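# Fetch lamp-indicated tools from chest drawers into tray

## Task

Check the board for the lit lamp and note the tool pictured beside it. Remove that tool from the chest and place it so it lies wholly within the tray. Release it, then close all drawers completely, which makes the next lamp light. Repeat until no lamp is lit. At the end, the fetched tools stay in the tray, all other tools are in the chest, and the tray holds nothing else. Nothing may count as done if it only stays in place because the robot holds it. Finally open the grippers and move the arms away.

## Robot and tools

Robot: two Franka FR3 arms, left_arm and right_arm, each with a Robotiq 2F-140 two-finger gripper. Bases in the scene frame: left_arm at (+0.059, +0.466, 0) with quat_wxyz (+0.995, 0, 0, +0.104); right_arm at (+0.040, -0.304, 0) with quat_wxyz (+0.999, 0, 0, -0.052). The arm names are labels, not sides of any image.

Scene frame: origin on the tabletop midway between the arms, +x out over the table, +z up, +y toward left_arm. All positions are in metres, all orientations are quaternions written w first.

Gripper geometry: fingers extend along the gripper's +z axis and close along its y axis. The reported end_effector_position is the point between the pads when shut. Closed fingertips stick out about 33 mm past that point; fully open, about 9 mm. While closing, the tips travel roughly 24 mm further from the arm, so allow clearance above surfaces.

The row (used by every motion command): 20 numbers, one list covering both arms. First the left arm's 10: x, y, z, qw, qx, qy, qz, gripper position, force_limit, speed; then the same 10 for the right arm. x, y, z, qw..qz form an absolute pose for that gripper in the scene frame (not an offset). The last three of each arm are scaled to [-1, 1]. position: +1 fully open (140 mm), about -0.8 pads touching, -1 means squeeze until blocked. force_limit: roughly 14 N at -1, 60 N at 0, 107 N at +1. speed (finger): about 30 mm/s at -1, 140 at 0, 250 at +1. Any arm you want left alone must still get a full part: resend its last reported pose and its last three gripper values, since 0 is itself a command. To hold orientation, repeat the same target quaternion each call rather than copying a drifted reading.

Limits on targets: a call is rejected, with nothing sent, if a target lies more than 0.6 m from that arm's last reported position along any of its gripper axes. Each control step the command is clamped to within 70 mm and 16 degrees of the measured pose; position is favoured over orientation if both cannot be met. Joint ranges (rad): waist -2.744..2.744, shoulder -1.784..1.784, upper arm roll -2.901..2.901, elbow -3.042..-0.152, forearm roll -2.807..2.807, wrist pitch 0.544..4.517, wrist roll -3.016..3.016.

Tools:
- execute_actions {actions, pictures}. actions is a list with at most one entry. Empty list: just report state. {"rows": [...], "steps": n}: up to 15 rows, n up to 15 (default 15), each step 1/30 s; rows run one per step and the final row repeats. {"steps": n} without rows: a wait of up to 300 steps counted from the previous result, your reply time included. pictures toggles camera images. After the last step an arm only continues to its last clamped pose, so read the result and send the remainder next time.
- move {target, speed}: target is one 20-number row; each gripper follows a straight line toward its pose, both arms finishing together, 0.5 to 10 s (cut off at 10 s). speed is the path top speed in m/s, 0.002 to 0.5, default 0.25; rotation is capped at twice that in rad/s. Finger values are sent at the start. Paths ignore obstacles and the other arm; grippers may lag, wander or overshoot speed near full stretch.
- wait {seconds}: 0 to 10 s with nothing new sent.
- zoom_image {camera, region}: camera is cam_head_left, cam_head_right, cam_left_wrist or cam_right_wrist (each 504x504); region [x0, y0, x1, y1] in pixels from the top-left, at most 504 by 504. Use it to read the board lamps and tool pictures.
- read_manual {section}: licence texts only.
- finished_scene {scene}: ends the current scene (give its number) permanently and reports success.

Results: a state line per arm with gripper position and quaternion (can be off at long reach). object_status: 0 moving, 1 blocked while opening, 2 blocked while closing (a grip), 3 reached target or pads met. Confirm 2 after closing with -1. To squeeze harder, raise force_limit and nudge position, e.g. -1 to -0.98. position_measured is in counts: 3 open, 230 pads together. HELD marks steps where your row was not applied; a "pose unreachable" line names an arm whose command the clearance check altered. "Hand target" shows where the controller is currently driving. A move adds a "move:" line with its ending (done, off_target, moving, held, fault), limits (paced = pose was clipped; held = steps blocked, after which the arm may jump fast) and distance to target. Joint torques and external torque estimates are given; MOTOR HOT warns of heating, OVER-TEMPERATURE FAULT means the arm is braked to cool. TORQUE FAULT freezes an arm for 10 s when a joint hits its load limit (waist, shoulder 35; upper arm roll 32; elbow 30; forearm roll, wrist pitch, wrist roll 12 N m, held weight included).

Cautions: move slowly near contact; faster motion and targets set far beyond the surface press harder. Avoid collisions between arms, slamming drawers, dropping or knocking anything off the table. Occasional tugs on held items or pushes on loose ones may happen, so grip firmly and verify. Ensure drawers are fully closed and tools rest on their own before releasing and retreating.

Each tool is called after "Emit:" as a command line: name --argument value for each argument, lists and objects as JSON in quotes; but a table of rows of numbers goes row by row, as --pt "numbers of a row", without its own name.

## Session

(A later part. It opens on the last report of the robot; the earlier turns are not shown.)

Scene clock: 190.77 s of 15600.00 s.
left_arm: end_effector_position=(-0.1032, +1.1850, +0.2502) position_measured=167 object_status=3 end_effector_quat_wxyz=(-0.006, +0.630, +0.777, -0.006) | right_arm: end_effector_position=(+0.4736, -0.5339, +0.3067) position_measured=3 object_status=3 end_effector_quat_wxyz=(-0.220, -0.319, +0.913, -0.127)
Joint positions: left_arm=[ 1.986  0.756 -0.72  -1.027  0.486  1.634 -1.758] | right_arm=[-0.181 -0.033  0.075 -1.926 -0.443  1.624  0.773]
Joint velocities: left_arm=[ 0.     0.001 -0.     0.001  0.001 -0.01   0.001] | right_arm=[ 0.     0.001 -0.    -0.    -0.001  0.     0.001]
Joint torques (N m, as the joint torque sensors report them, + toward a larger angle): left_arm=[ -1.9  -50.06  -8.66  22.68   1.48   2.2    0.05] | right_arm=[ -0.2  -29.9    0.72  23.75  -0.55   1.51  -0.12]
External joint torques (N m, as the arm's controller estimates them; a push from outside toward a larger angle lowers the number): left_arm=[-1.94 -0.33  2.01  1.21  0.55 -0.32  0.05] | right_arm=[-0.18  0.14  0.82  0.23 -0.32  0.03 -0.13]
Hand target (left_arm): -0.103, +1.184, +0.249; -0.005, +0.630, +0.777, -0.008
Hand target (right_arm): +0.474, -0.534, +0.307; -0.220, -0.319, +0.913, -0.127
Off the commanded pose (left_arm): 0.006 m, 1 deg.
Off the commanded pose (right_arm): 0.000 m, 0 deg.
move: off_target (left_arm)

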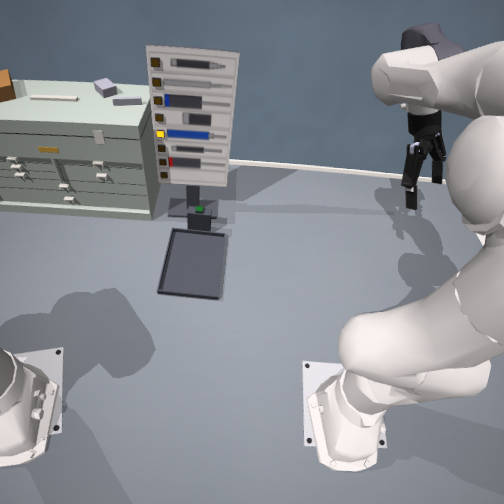

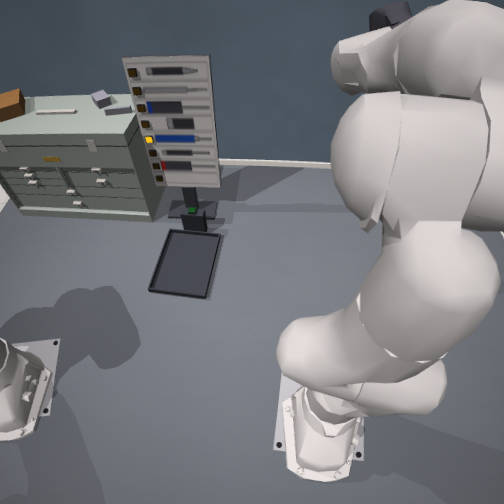

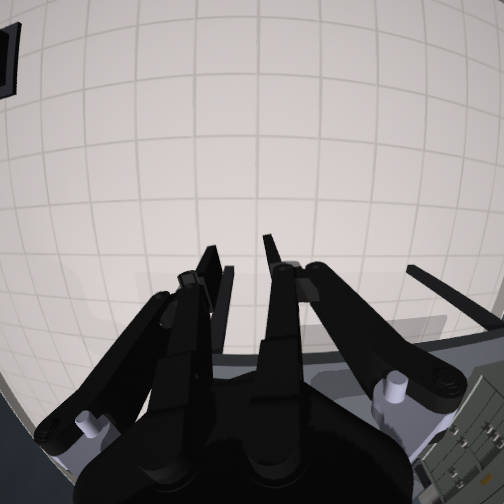

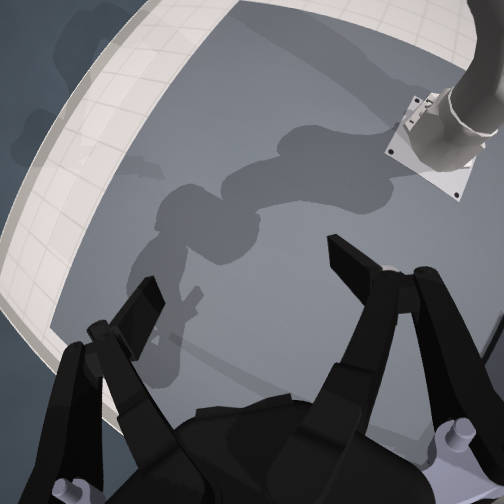

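Emit:
move --target '[0.38,1.12,0.30,0,0.85,0.53,0,-0.3,0,0,0.4736,-0.5339,0.3067,-0.220,-0.319,0.913,-0.127,1,0,0]' --speed 0.3

Emit:
move --target '[0.50,0.75,0.46,0,0.98,0.2,0,-0.3,0,0,0.4736,-0.5339,0.3067,-0.220,-0.319,0.913,-0.127,1,0,0]' --speed 0.3

Scene clock: 206.03 s of 15600.00 s.
left_arm: end_effector_position=(+0.3754, +1.1184, +0.3007) position_measured=167 object_status=3 end_effector_quat_wxyz=(-0.008, +0.847, +0.531, -0.003) | right_arm: end_effector_position=(+0.4736, -0.5339, +0.3067) position_measured=3 object_status=3 end_effector_quat_wxyz=(-0.220, -0.319, +0.913, -0.127)
Joint positions: left_arm=[ 1.354  0.759 -0.859 -0.943  0.566  1.509 -1.789] | right_arm=[-0.181 -0.033  0.075 -1.926 -0.443  1.624  0.773]
Joint velocities: left_arm=[-0.007  0.001  0.001  0.005  0.002 -0.016  0.009] | right_arm=[-0.     0.    -0.002 -0.    -0.     0.002 -0.   ]
Joint torques (N m, as the joint torque sensors report them, + toward a larger angle): left_arm=[ -1.33 -47.93  -9.83  21.23   1.45   2.22   0.32] | right_arm=[ -0.23 -29.57   0.78  23.61  -0.51   1.49  -0.15]
External joint torques (N m, as the arm's controller estimates them; a push from outside toward a larger angle lowers the number): left_arm=[-1.38  0.47  1.8   1.45  0.52 -0.3   0.33] | right_arm=[-0.08  0.5   1.01  0.06 -0.27  0.   -0.16]
Hand target (left_arm): +0.375, +1.118, +0.300; -0.008, +0.849, +0.528, -0.005
Hand target (right_arm): +0.474, -0.534, +0.307; -0.220, -0.319, +0.913, -0.127
Off the commanded pose (left_arm): 0.005 m, 1 deg.
Off the commanded pose (right_arm): 0.000 m, 0 deg.
After step 90, 9.90 s passed at rest.
move: off_target (left_arm)

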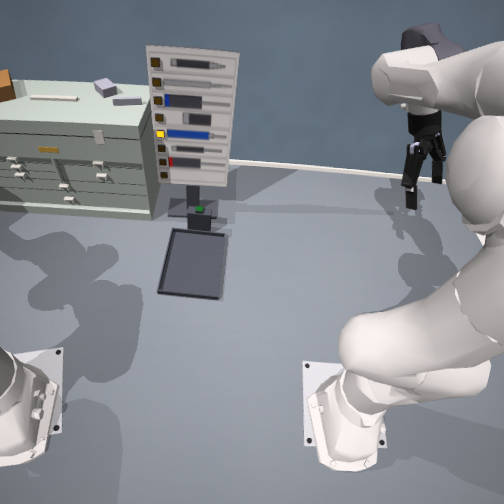

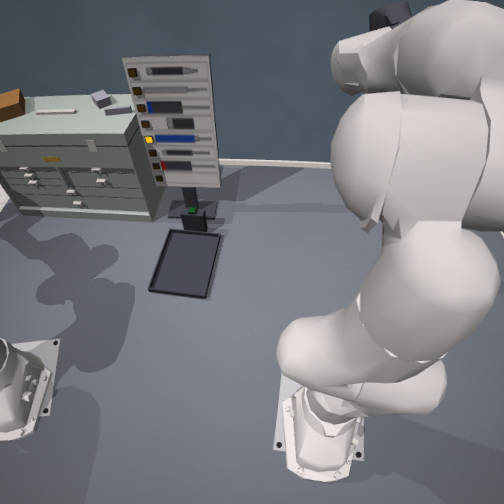

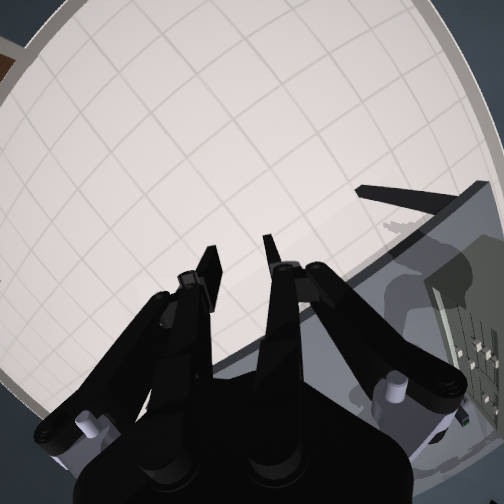

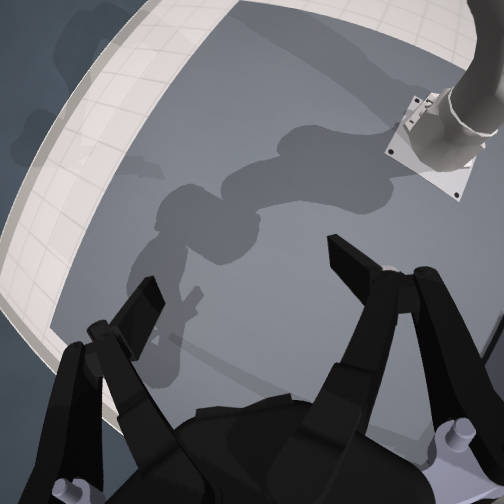

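Scene clock: 208.37 s of 15600.00 s.
left_arm: end_effector_position=(+0.4937, +0.7515, +0.4555) position_measured=167 object_status=3 end_effector_quat_wxyz=(-0.000, +0.981, +0.196, -0.007) | right_arm: end_effector_position=(+0.4736, -0.5339, +0.3067) position_measured=3 object_status=3 end_effector_quat_wxyz=(-0.220, -0.319, +0.913, -0.127)
Joint positions: left_arm=[ 2.111  0.233 -1.925 -1.524  0.223  1.432 -1.554] | right_arm=[-0.181 -0.033  0.075 -1.926 -0.443  1.624  0.773]
Joint velocities: left_arm=[ 0.024  0.001 -0.022 -0.007  0.006  0.016 -0.028] | right_arm=[ 0.    -0.    -0.001 -0.    -0.    -0.     0.001]
Joint torques (N m, as the joint torque sensors report them, + toward a larger angle): left_arm=[ 2.11  0.44 -6.27 21.22  1.49  2.99 -0.13] | right_arm=[ -0.2  -29.9    0.77  24.15  -0.52   1.5   -0.09]
External joint torques (N m, as the arm's controller estimates them; a push from outside toward a larger angle lowers the number): left_arm=[ 1.92  0.31  0.3  -0.97  0.59  0.5  -0.13] | right_arm=[-0.1   0.25  0.94  0.56 -0.29  0.02 -0.1 ]
Hand target (left_arm): +0.494, +0.753, +0.455; -0.002, +0.979, +0.203, -0.005
Hand target (right_arm): +0.474, -0.534, +0.307; -0.220, -0.319, +0.913, -0.127
Off the commanded pose (left_arm): 0.008 m, 1 deg.
Off the commanded pose (right_arm): 0.000 m, 0 deg.
move: off_target (left_arm)

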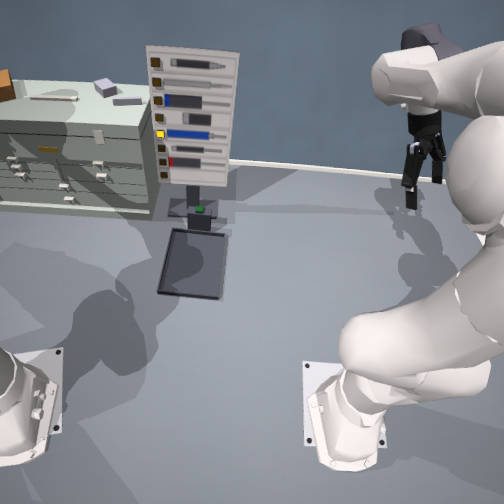

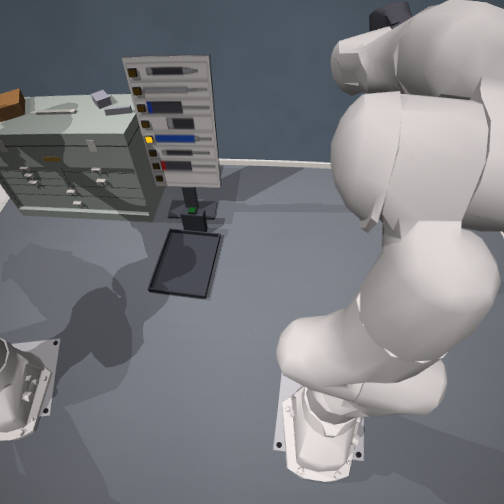

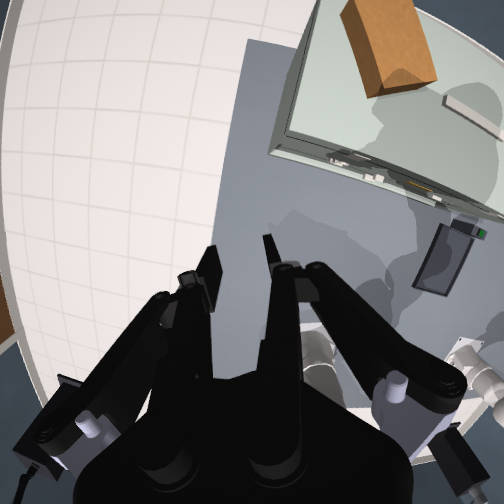

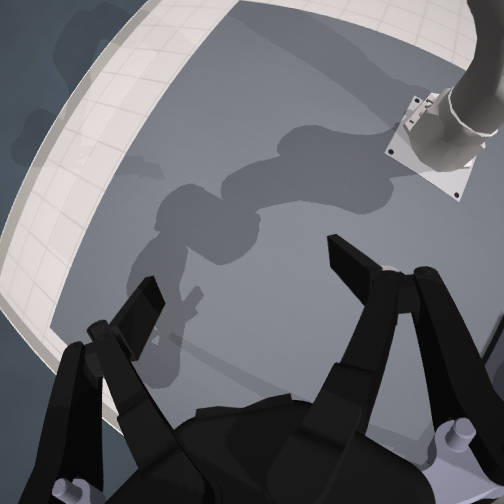

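Emit:
execute_actions --actions '[{"rows":[[0.50,0.75,0.46,0,0.98,0.2,0,-0.3,0,0,0.4736,-0.5339,0.3067,-0.220,-0.319,0.913,-0.127,1,0,0]],"steps":15}]' --pictures false

Scene clock: 250.90 s of 15600.00 s.
left_arm: end_effector_position=(+0.4984, +0.7507, +0.4592) position_measured=167 object_status=3 end_effector_quat_wxyz=(-0.000, +0.979, +0.202, -0.002) | right_arm: end_effector_position=(+0.4736, -0.5339, +0.3067) position_measured=3 object_status=3 end_effector_quat_wxyz=(-0.220, -0.319, +0.913, -0.127)
Joint positions: left_arm=[ 2.101  0.222 -1.913 -1.511  0.212  1.435 -1.562] | right_arm=[-0.181 -0.033  0.075 -1.926 -0.443  1.624  0.773]
Joint velocities: left_arm=[-0.002 -0.001  0.004  0.    -0.001 -0.001  0.   ] | right_arm=[ 0.    -0.    -0.001  0.    -0.001  0.001 -0.002]
Joint torques (N m, as the joint torque sensors report them, + toward a larger angle): left_arm=[-1.86 -0.25 -4.95 24.57  0.37  2.88  0.2 ] | right_arm=[  0.03 -29.65   1.27  23.72  -0.53   1.46  -0.16]
External joint torques (N m, as the arm's controller estimates them; a push from outside toward a larger angle lowers the number): left_arm=[-1.77 -0.09  1.63  2.49 -0.49  0.38  0.2 ] | right_arm=[ 0.09  0.6   1.4   0.07 -0.3  -0.03 -0.17]
Hand target (left_arm): +0.500, +0.750, +0.460; -0.000, +0.980, +0.200, +0.000
Hand target (right_arm): +0.474, -0.534, +0.307; -0.220, -0.319, +0.913, -0.127
Off the commanded pose (left_arm): 0.002 m, 0 deg.
Off the commanded pose (right_arm): 0.000 m, 0 deg.
Steps of this call (steps 1 to 90: nothing new was sent; then 39.03 s passed at rest; steps 91 to 105: all 15 steps of this action). Readings (end_effector_position | what the end effector reports):
91: left_arm (+0.4947, +0.7523, +0.4562) | right_arm (+0.4736, -0.5339, +0.3067) | left_arm position_measured=167 object_status=3 | right_arm position_measured=3 object_status=3
92: left_arm (+0.4955, +0.7524, +0.4572) | right_arm (+0.4736, -0.5339, +0.3067) | left_arm position_measured=167 object_status=3 | right_arm position_measured=3 object_status=3
94: left_arm (+0.4970, +0.7518, +0.4585) | right_arm (+0.4736, -0.5339, +0.3067) | left_arm position_measured=167 object_status=3 | right_arm position_measured=3 object_status=3
98: left_arm (+0.4983, +0.7506, +0.4591) | right_arm (+0.4736, -0.5339, +0.3067) | left_arm position_measured=167 object_status=3 | right_arm position_measured=3 object_status=3
105: the state above

Emit:
move --target '[0.10,1.0,0.46,0,0.73,0.68,0,-0.3,0,0,0.4736,-0.5339,0.3067,-0.220,-0.319,0.913,-0.127,1,0,0]' --speed 0.35

Emit:
move --target '[-0.29,0.86,0.46,0,0.41,0.91,0,-0.3,0,0,0.4736,-0.5339,0.3067,-0.220,-0.319,0.913,-0.127,1,0,0]' --speed 0.35

Emit:
move --target '[-0.46,0.56,0.46,0,0.09,0.996,0,-0.3,0,0,0.4736,-0.5339,0.3067,-0.220,-0.319,0.913,-0.127,1,0,0]' --speed 0.3

Scene clock: 273.13 s of 15600.00 s.
left_arm: end_effector_position=(+0.1073, +0.9995, +0.4600) position_measured=167 object_status=3 end_effector_quat_wxyz=(+0.011, +0.735, +0.678, +0.002) | right_arm: end_effector_position=(+0.4736, -0.5339, +0.3067) position_measured=3 object_status=3 end_effector_quat_wxyz=(-0.220, -0.319, +0.913, -0.127)
Joint positions: left_arm=[ 2.662  0.446 -1.771 -1.43   0.425  1.352 -1.887] | right_arm=[-0.181 -0.033  0.075 -1.926 -0.443  1.624  0.773]
Joint velocities: left_arm=[-0.    -0.002  0.009  0.003 -0.008 -0.003 -0.005] | right_arm=[-0. -0. -0.  0. -0. -0. -0.]
Joint torques (N m, as the joint torque sensors report them, + toward a larger angle): left_arm=[ -1.45 -16.08 -12.36  21.19   0.31   2.22  -0.09] | right_arm=[ -0.58 -29.29   0.83  23.47  -0.51   1.46  -0.16]
External joint torques (N m, as the arm's controller estimates them; a push from outside toward a larger angle lowers the number): left_arm=[-1.51 -1.78  0.48  1.66 -0.5  -0.27 -0.09] | right_arm=[-0.52  0.9   0.96 -0.16 -0.28 -0.03 -0.17]
Hand target (left_arm): +0.108, +0.999, +0.460; +0.012, +0.733, +0.680, +0.001
Hand target (right_arm): +0.474, -0.534, +0.307; -0.220, -0.319, +0.913, -0.127
Off the commanded pose (left_arm): 0.007 m, 1 deg.
Off the commanded pose (right_arm): 0.000 m, 0 deg.
After step 90, 17.00 s passed at rest.
move: off_target (left_arm)

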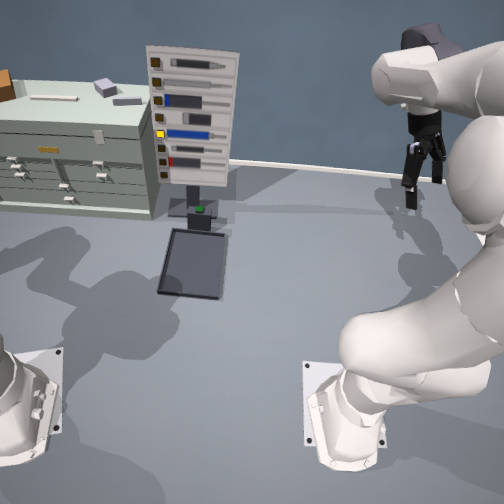

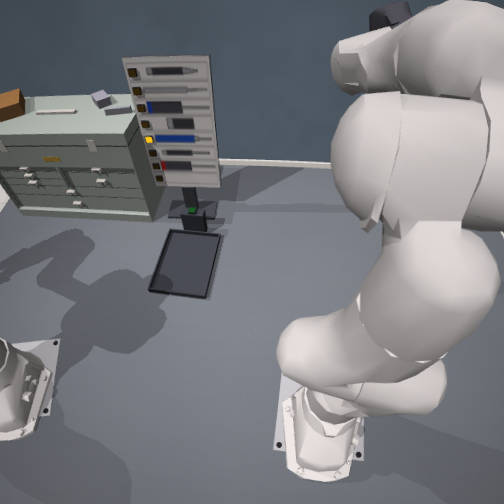

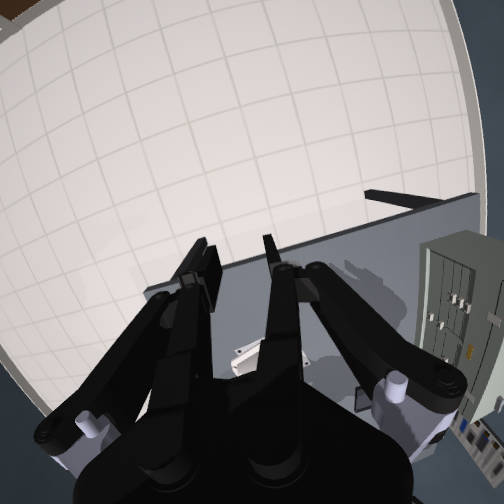

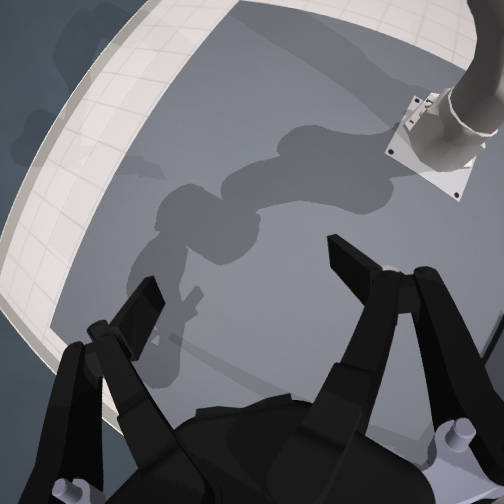

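Scene clock: 275.10 s of 15600.00 s.
left_arm: end_effector_position=(-0.2821, +0.8699, +0.4663) position_measured=167 object_status=3 end_effector_quat_wxyz=(-0.003, +0.419, +0.908, +0.002) | right_arm: end_effector_position=(+0.4736, -0.5339, +0.3067) position_measured=3 object_status=3 end_effector_quat_wxyz=(-0.220, -0.319, +0.913, -0.127)
Joint positions: left_arm=[ 2.73   1.388 -2.571 -1.355  1.577  0.565 -2.36 ] | right_arm=[-0.181 -0.033  0.075 -1.926 -0.443  1.624  0.773]
Joint velocities: left_arm=[-0.001  0.002 -0.002  0.001  0.006 -0.01   0.001] | right_arm=[ 0.    -0.     0.    -0.001 -0.001  0.    -0.001]
Joint torques (N m, as the joint torque sensors report them, + toward a larger angle): left_arm=[ -0.06 -42.34 -16.45  -5.56   1.27   2.27   0.19] | right_arm=[ -0.42 -29.3    1.05  24.02  -0.56   1.5   -0.13]
External joint torques (N m, as the arm's controller estimates them; a push from outside toward a larger angle lowers the number): left_arm=[-0.05 -1.41  0.29  0.14  0.78 -0.23  0.19] | right_arm=[-0.41  0.86  1.13  0.44 -0.33  0.01 -0.14]
Hand target (left_arm): -0.283, +0.868, +0.466; -0.003, +0.420, +0.908, +0.000
Hand target (right_arm): +0.474, -0.534, +0.307; -0.220, -0.319, +0.913, -0.127
Off the commanded pose (left_arm): 0.014 m, 1 deg.
Off the commanded pose (right_arm): 0.000 m, 0 deg.
joint sent to its limit (left arm) — the command would take joint 1 (waist) past its upper limit, so that joint was sent only as far as its limit.
move: off_target (left_arm)

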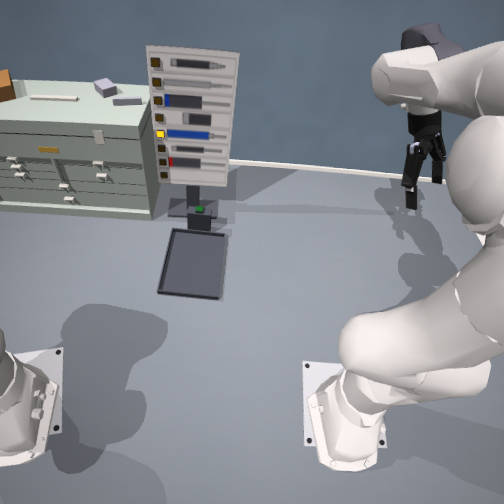

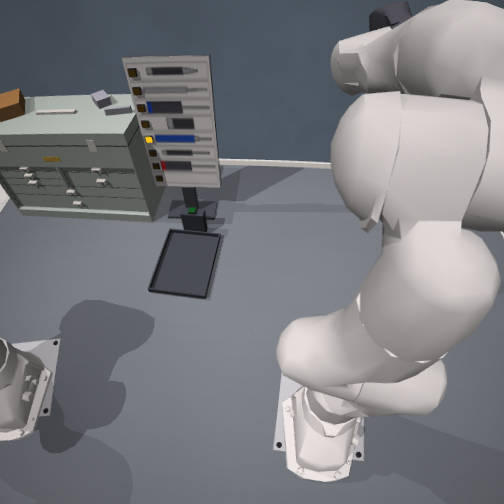

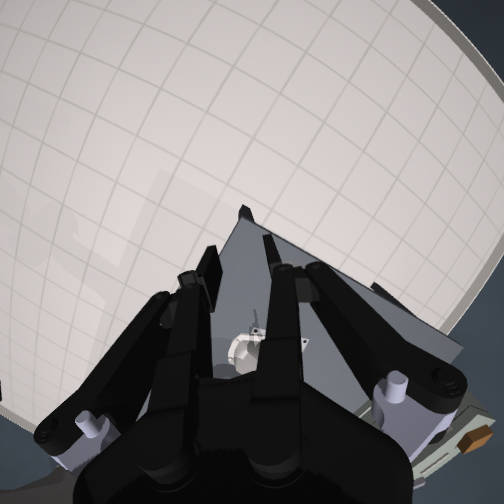

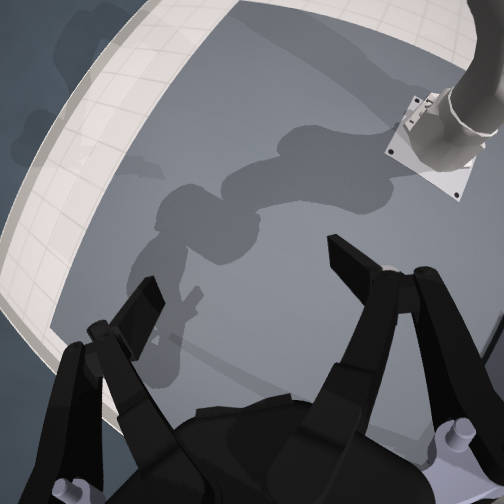

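Scene clock: 278.33 s of 15600.00 s.
left_arm: end_effector_position=(-0.5238, +0.5888, +0.4857) position_measured=167 object_status=3 end_effector_quat_wxyz=(+0.031, +0.073, +0.979, -0.186) | right_arm: end_effector_position=(+0.4736, -0.5339, +0.3067) position_measured=3 object_status=3 end_effector_quat_wxyz=(-0.220, -0.319, +0.913, -0.127)
Joint positions: left_arm=[ 2.73   1.099 -2.512 -0.514  2.793  0.529 -1.613] | right_arm=[-0.181 -0.033  0.075 -1.926 -0.443  1.624  0.773]
Joint velocities: left_arm=[-0.    -0.001  0.003  0.     0.003 -0.     0.039] | right_arm=[ 0.001  0.     0.    -0.001 -0.001 -0.    -0.   ]
Joint torques (N m, as the joint torque sensors report them, + toward a larger angle): left_arm=[ -0.3  -47.42  -2.49 -16.46   2.25   1.83   0.22] | right_arm=[ -0.22 -29.59   0.91  23.73  -0.5    1.46  -0.14]
External joint torques (N m, as the arm's controller estimates them; a push from outside toward a larger angle lowers the number): left_arm=[-0.34 -0.16  2.87 -1.27  0.56 -0.26  0.24] | right_arm=[-0.21  0.49  0.99  0.18 -0.27 -0.02 -0.15]
Hand target (left_arm): -0.524, +0.588, +0.485; +0.034, +0.079, +0.979, -0.187
Hand target (right_arm): +0.474, -0.534, +0.307; -0.220, -0.319, +0.913, -0.127
Off the commanded pose (left_arm): 0.075 m, 22 deg; orientation clipped at the last step of the last action.
Off the commanded pose (right_arm): 0.000 m, 0 deg.
elbow stopped short (left arm): the move would have taken joint 4 (elbow) straighter than the controller allows; a more bent joint 4 avoids this.
joint sent to its limit (left arm) — the command would take joint 1 (waist) past its upper limit, joint 5 (forearm roll) past its upper limit and joint 6 (wrist pitch) past its lower limit, so those joints were sent only as far as their limits.
move: off_target (left_arm); limits=paced

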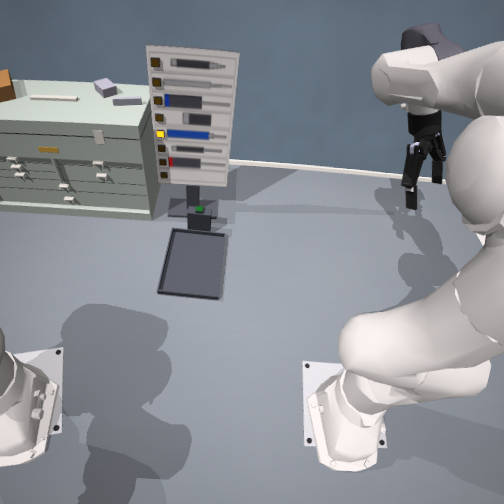

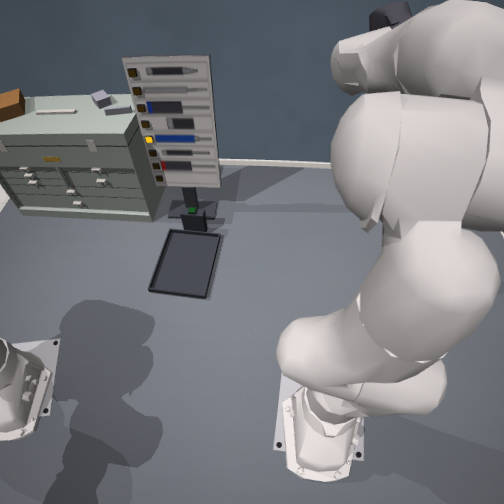

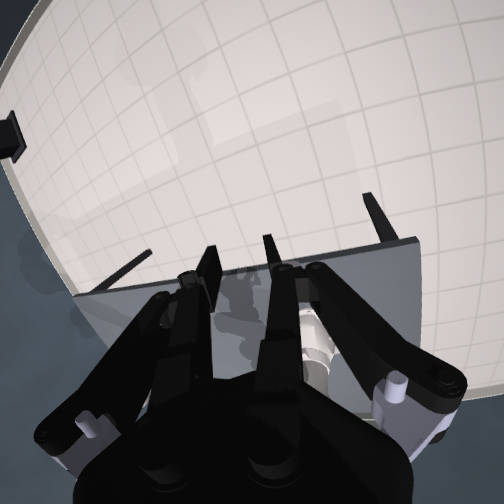

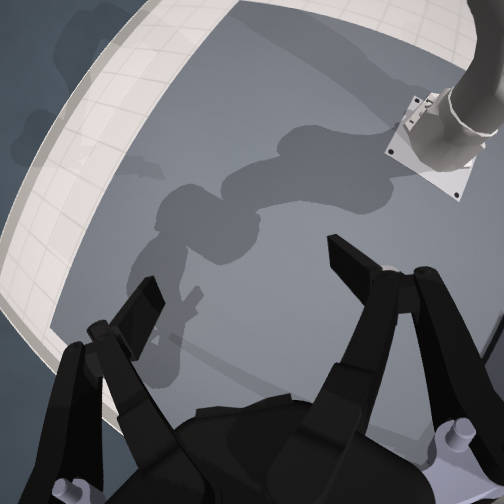

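Emit:
move --target '[-0.525,0.486,0.524,0.017,-0.142,0.841,-0.521,-0.3,0,0,0.4736,-0.5339,0.3067,-0.220,-0.319,0.913,-0.127,1,0,0]' --speed 0.25

Scene clock: 321.73 s of 15600.00 s.
left_arm: end_effector_position=(-0.5263, +0.4905, +0.5203) position_measured=167 object_status=3 end_effector_quat_wxyz=(+0.016, -0.138, +0.843, -0.520) | right_arm: end_effector_position=(+0.4736, -0.5339, +0.3067) position_measured=3 object_status=3 end_effector_quat_wxyz=(-0.220, -0.319, +0.913, -0.127)
Joint positions: left_arm=[ 2.723  1.106 -1.671 -0.515  2.794  0.529 -1.619] | right_arm=[-0.181 -0.033  0.075 -1.926 -0.443  1.624  0.773]
Joint velocities: left_arm=[ 0.001  0.     0.004  0.    -0.    -0.    -0.007] | right_arm=[-0.001 -0.     0.    -0.     0.     0.001  0.   ]
Joint torques (N m, as the joint torque sensors report them, + toward a larger angle): left_arm=[  1.24 -52.54  -6.04  -0.74   3.73   1.56  -0.26] | right_arm=[ -0.08 -29.74   0.97  23.93  -0.55   1.46  -0.13]
External joint torques (N m, as the arm's controller estimates them; a push from outside toward a larger angle lowers the number): left_arm=[ 1.27 -2.07  2.53  0.41  0.61  0.22 -0.22] | right_arm=[-0.03  0.27  1.09  0.43 -0.33 -0.02 -0.14]
Hand target (left_arm): -0.526, +0.488, +0.521; +0.014, -0.143, +0.842, -0.520
Hand target (right_arm): +0.474, -0.534, +0.307; -0.220, -0.319, +0.913, -0.127
Off the commanded pose (left_arm): 0.006 m, 1 deg.
Off the commanded pose (right_arm): 0.000 m, 0 deg.
elbow stopped short (left arm): the move would have taken joint 4 (elbow) straighter than the controller allows; a more bent joint 4 avoids this.
joint sent to its limit (left arm) — the command would take joint 5 (forearm roll) past its upper limit, so that joint was sent only as far as its limit.
After step 90, 38.27 s passed at rest.
move: off_target (left_arm)

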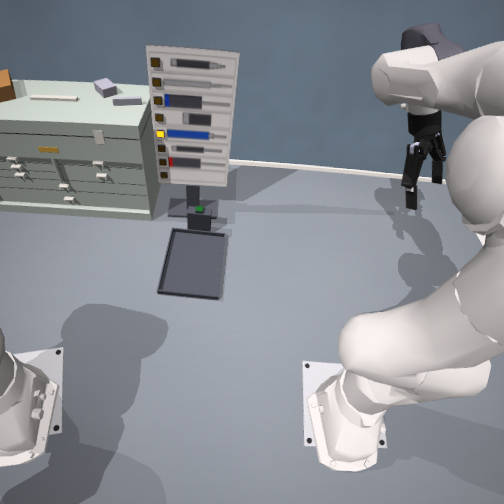

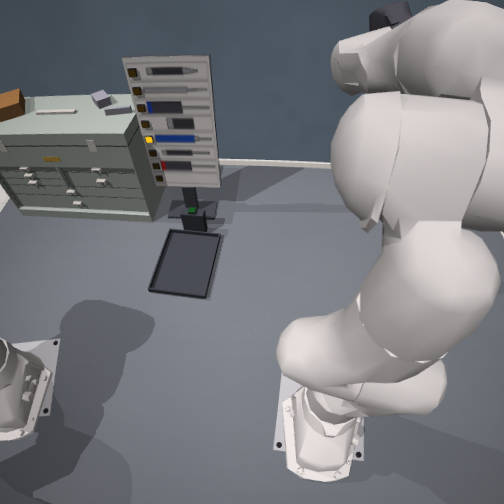

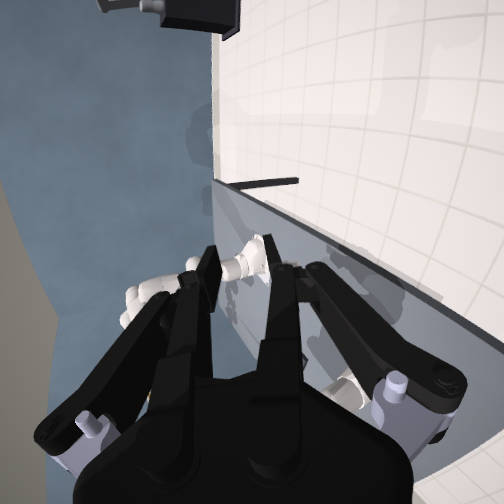

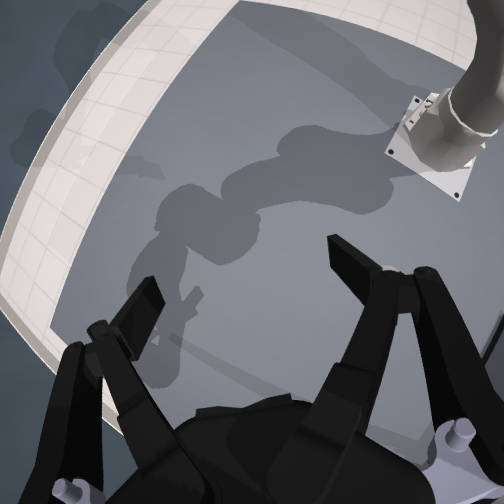

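Emit:
move --target '[-0.485,0.442,0.618,-0.001,-0.331,0.553,-0.764,-0.3,0,0,0.4736,-0.5339,0.3067,-0.220,-0.319,0.913,-0.127,1,0,0]' --speed 0.3

Emit:
move --target '[-0.432,0.489,0.703,-0.018,-0.462,0.167,-0.872,-0.3,0,0,0.4736,-0.5339,0.3067,-0.220,-0.319,0.913,-0.127,1,0,0]' --speed 0.3

Scene clock: 335.33 s of 15600.00 s.
left_arm: end_effector_position=(-0.4870, +0.4418, +0.6142) position_measured=167 object_status=3 end_effector_quat_wxyz=(+0.001, +0.330, -0.554, +0.764) | right_arm: end_effector_position=(+0.4736, -0.5339, +0.3067) position_measured=3 object_status=3 end_effector_quat_wxyz=(-0.220, -0.319, +0.913, -0.127)
Joint positions: left_arm=[ 2.73   1.105 -0.81  -0.515  2.783  0.529 -1.624] | right_arm=[-0.181 -0.033  0.075 -1.926 -0.443  1.624  0.773]
Joint velocities: left_arm=[-0.001  0.     0.01  -0.    -0.005 -0.    -0.004] | right_arm=[ 0.     0.     0.001  0.001 -0.001  0.001 -0.001]
Joint torques (N m, as the joint torque sensors report them, + toward a larger angle): left_arm=[ -0.01 -55.37  -4.55  15.22   2.07   0.62  -0.38] | right_arm=[ -0.64 -29.75   0.59  23.56  -0.51   1.49  -0.13]
External joint torques (N m, as the arm's controller estimates them; a push from outside toward a larger angle lowers the number): left_arm=[ 0.08 -1.55  1.37  0.71 -0.45 -0.09 -0.35] | right_arm=[-0.63  0.43  0.67 -0.05 -0.28  0.   -0.13]
Hand target (left_arm): -0.486, +0.441, +0.615; +0.003, +0.333, -0.554, +0.763
Hand target (right_arm): +0.474, -0.534, +0.307; -0.220, -0.319, +0.913, -0.127
Off the commanded pose (left_arm): 0.004 m, 0 deg.
Off the commanded pose (right_arm): 0.000 m, 0 deg.
elbow stopped short (left arm): the move would have taken joint 4 (elbow) straighter than the controller allows; a more bent joint 4 avoids this.
joint sent to its limit (left arm) — the command would take joint 1 (waist) past its upper limit, so that joint was sent only as far as its limit.
After step 90, 8.73 s passed at rest.
move: off_target (left_arm)

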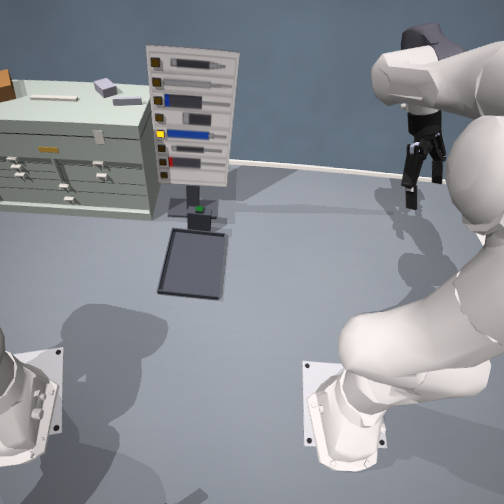

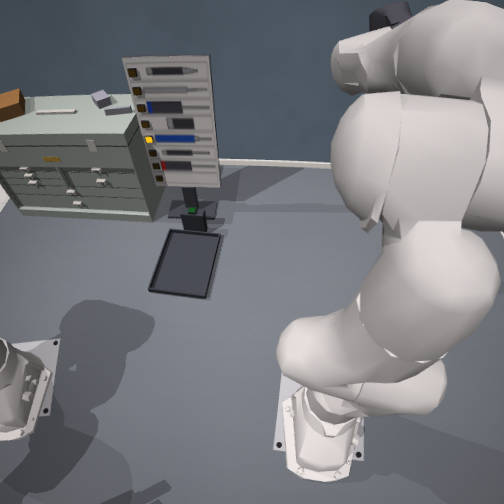

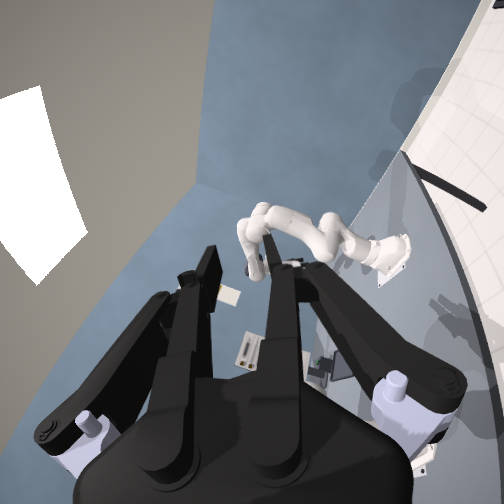

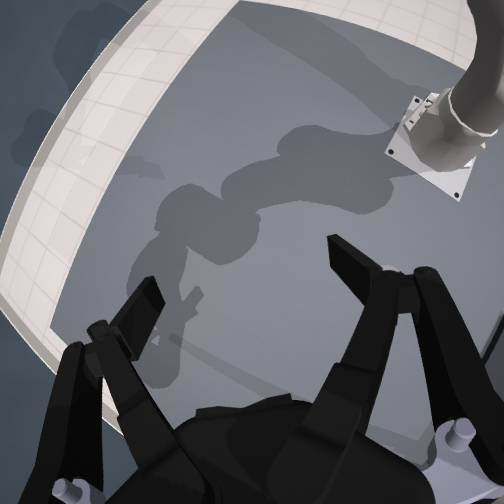

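Scene clock: 337.20 s of 15600.00 s.
left_arm: end_effector_position=(-0.4326, +0.4860, +0.7009) position_measured=167 object_status=3 end_effector_quat_wxyz=(+0.019, +0.461, -0.168, +0.871) | right_arm: end_effector_position=(+0.4736, -0.5339, +0.3067) position_measured=3 object_status=3 end_effector_quat_wxyz=(-0.220, -0.319, +0.913, -0.127)
Joint positions: left_arm=[ 2.73   1.103  0.048 -0.515  2.773  0.529 -1.627] | right_arm=[-0.181 -0.033  0.075 -1.926 -0.443  1.624  0.773]
Joint velocities: left_arm=[-0.    -0.001  0.009  0.001 -0.005 -0.    -0.003] | right_arm=[ 0.001 -0.     0.001  0.     0.    -0.001 -0.   ]
Joint torques (N m, as the joint torque sensors report them, + toward a larger angle): left_arm=[ -0.15 -56.07   2.61  22.07  -0.11   0.4   -0.13] | right_arm=[ -0.39 -29.34   0.87  23.66  -0.53   1.47  -0.12]
External joint torques (N m, as the arm's controller estimates them; a push from outside toward a larger angle lowers the number): left_arm=[-0.05 -0.99  1.77  1.32 -0.37 -0.23 -0.14] | right_arm=[-0.45  0.82  0.88  0.06 -0.31 -0.03 -0.12]
Hand target (left_arm): -0.432, +0.486, +0.701; +0.020, +0.463, -0.167, +0.870
Hand target (right_arm): +0.474, -0.534, +0.307; -0.220, -0.319, +0.913, -0.127
Off the commanded pose (left_arm): 0.004 m, 0 deg.
Off the commanded pose (right_arm): 0.000 m, 0 deg.
elbow stopped short (left arm): the move would have taken joint 4 (elbow) straighter than the controller allows; a more bent joint 4 avoids this.
joint sent to its limit (left arm) — the command would take joint 1 (waist) past its upper limit, so that joint was sent only as far as its limit.
move: off_target (left_arm)

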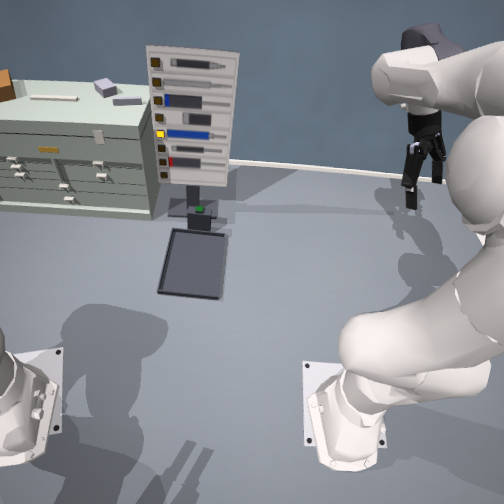

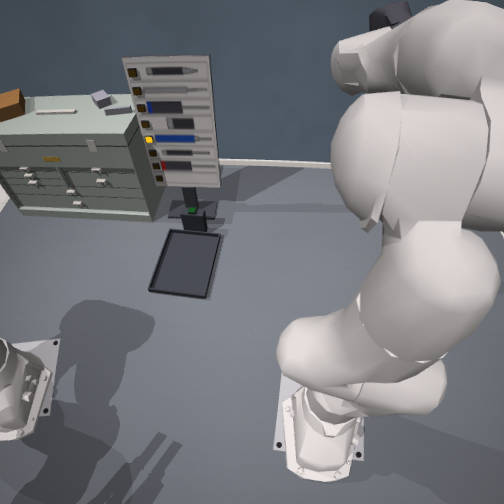

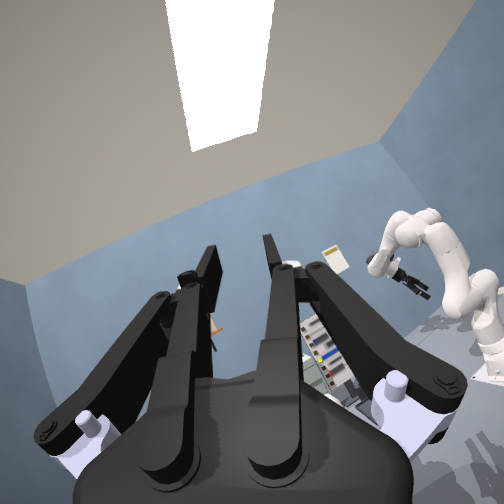

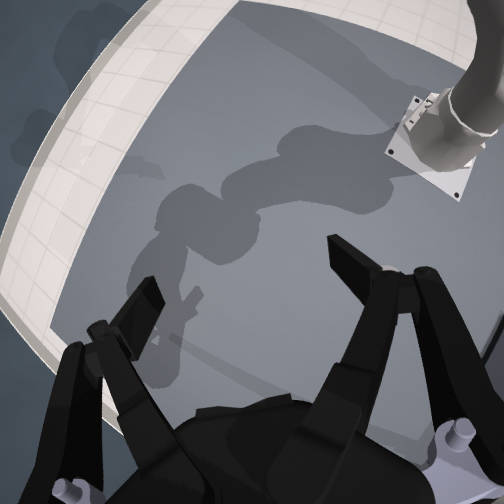

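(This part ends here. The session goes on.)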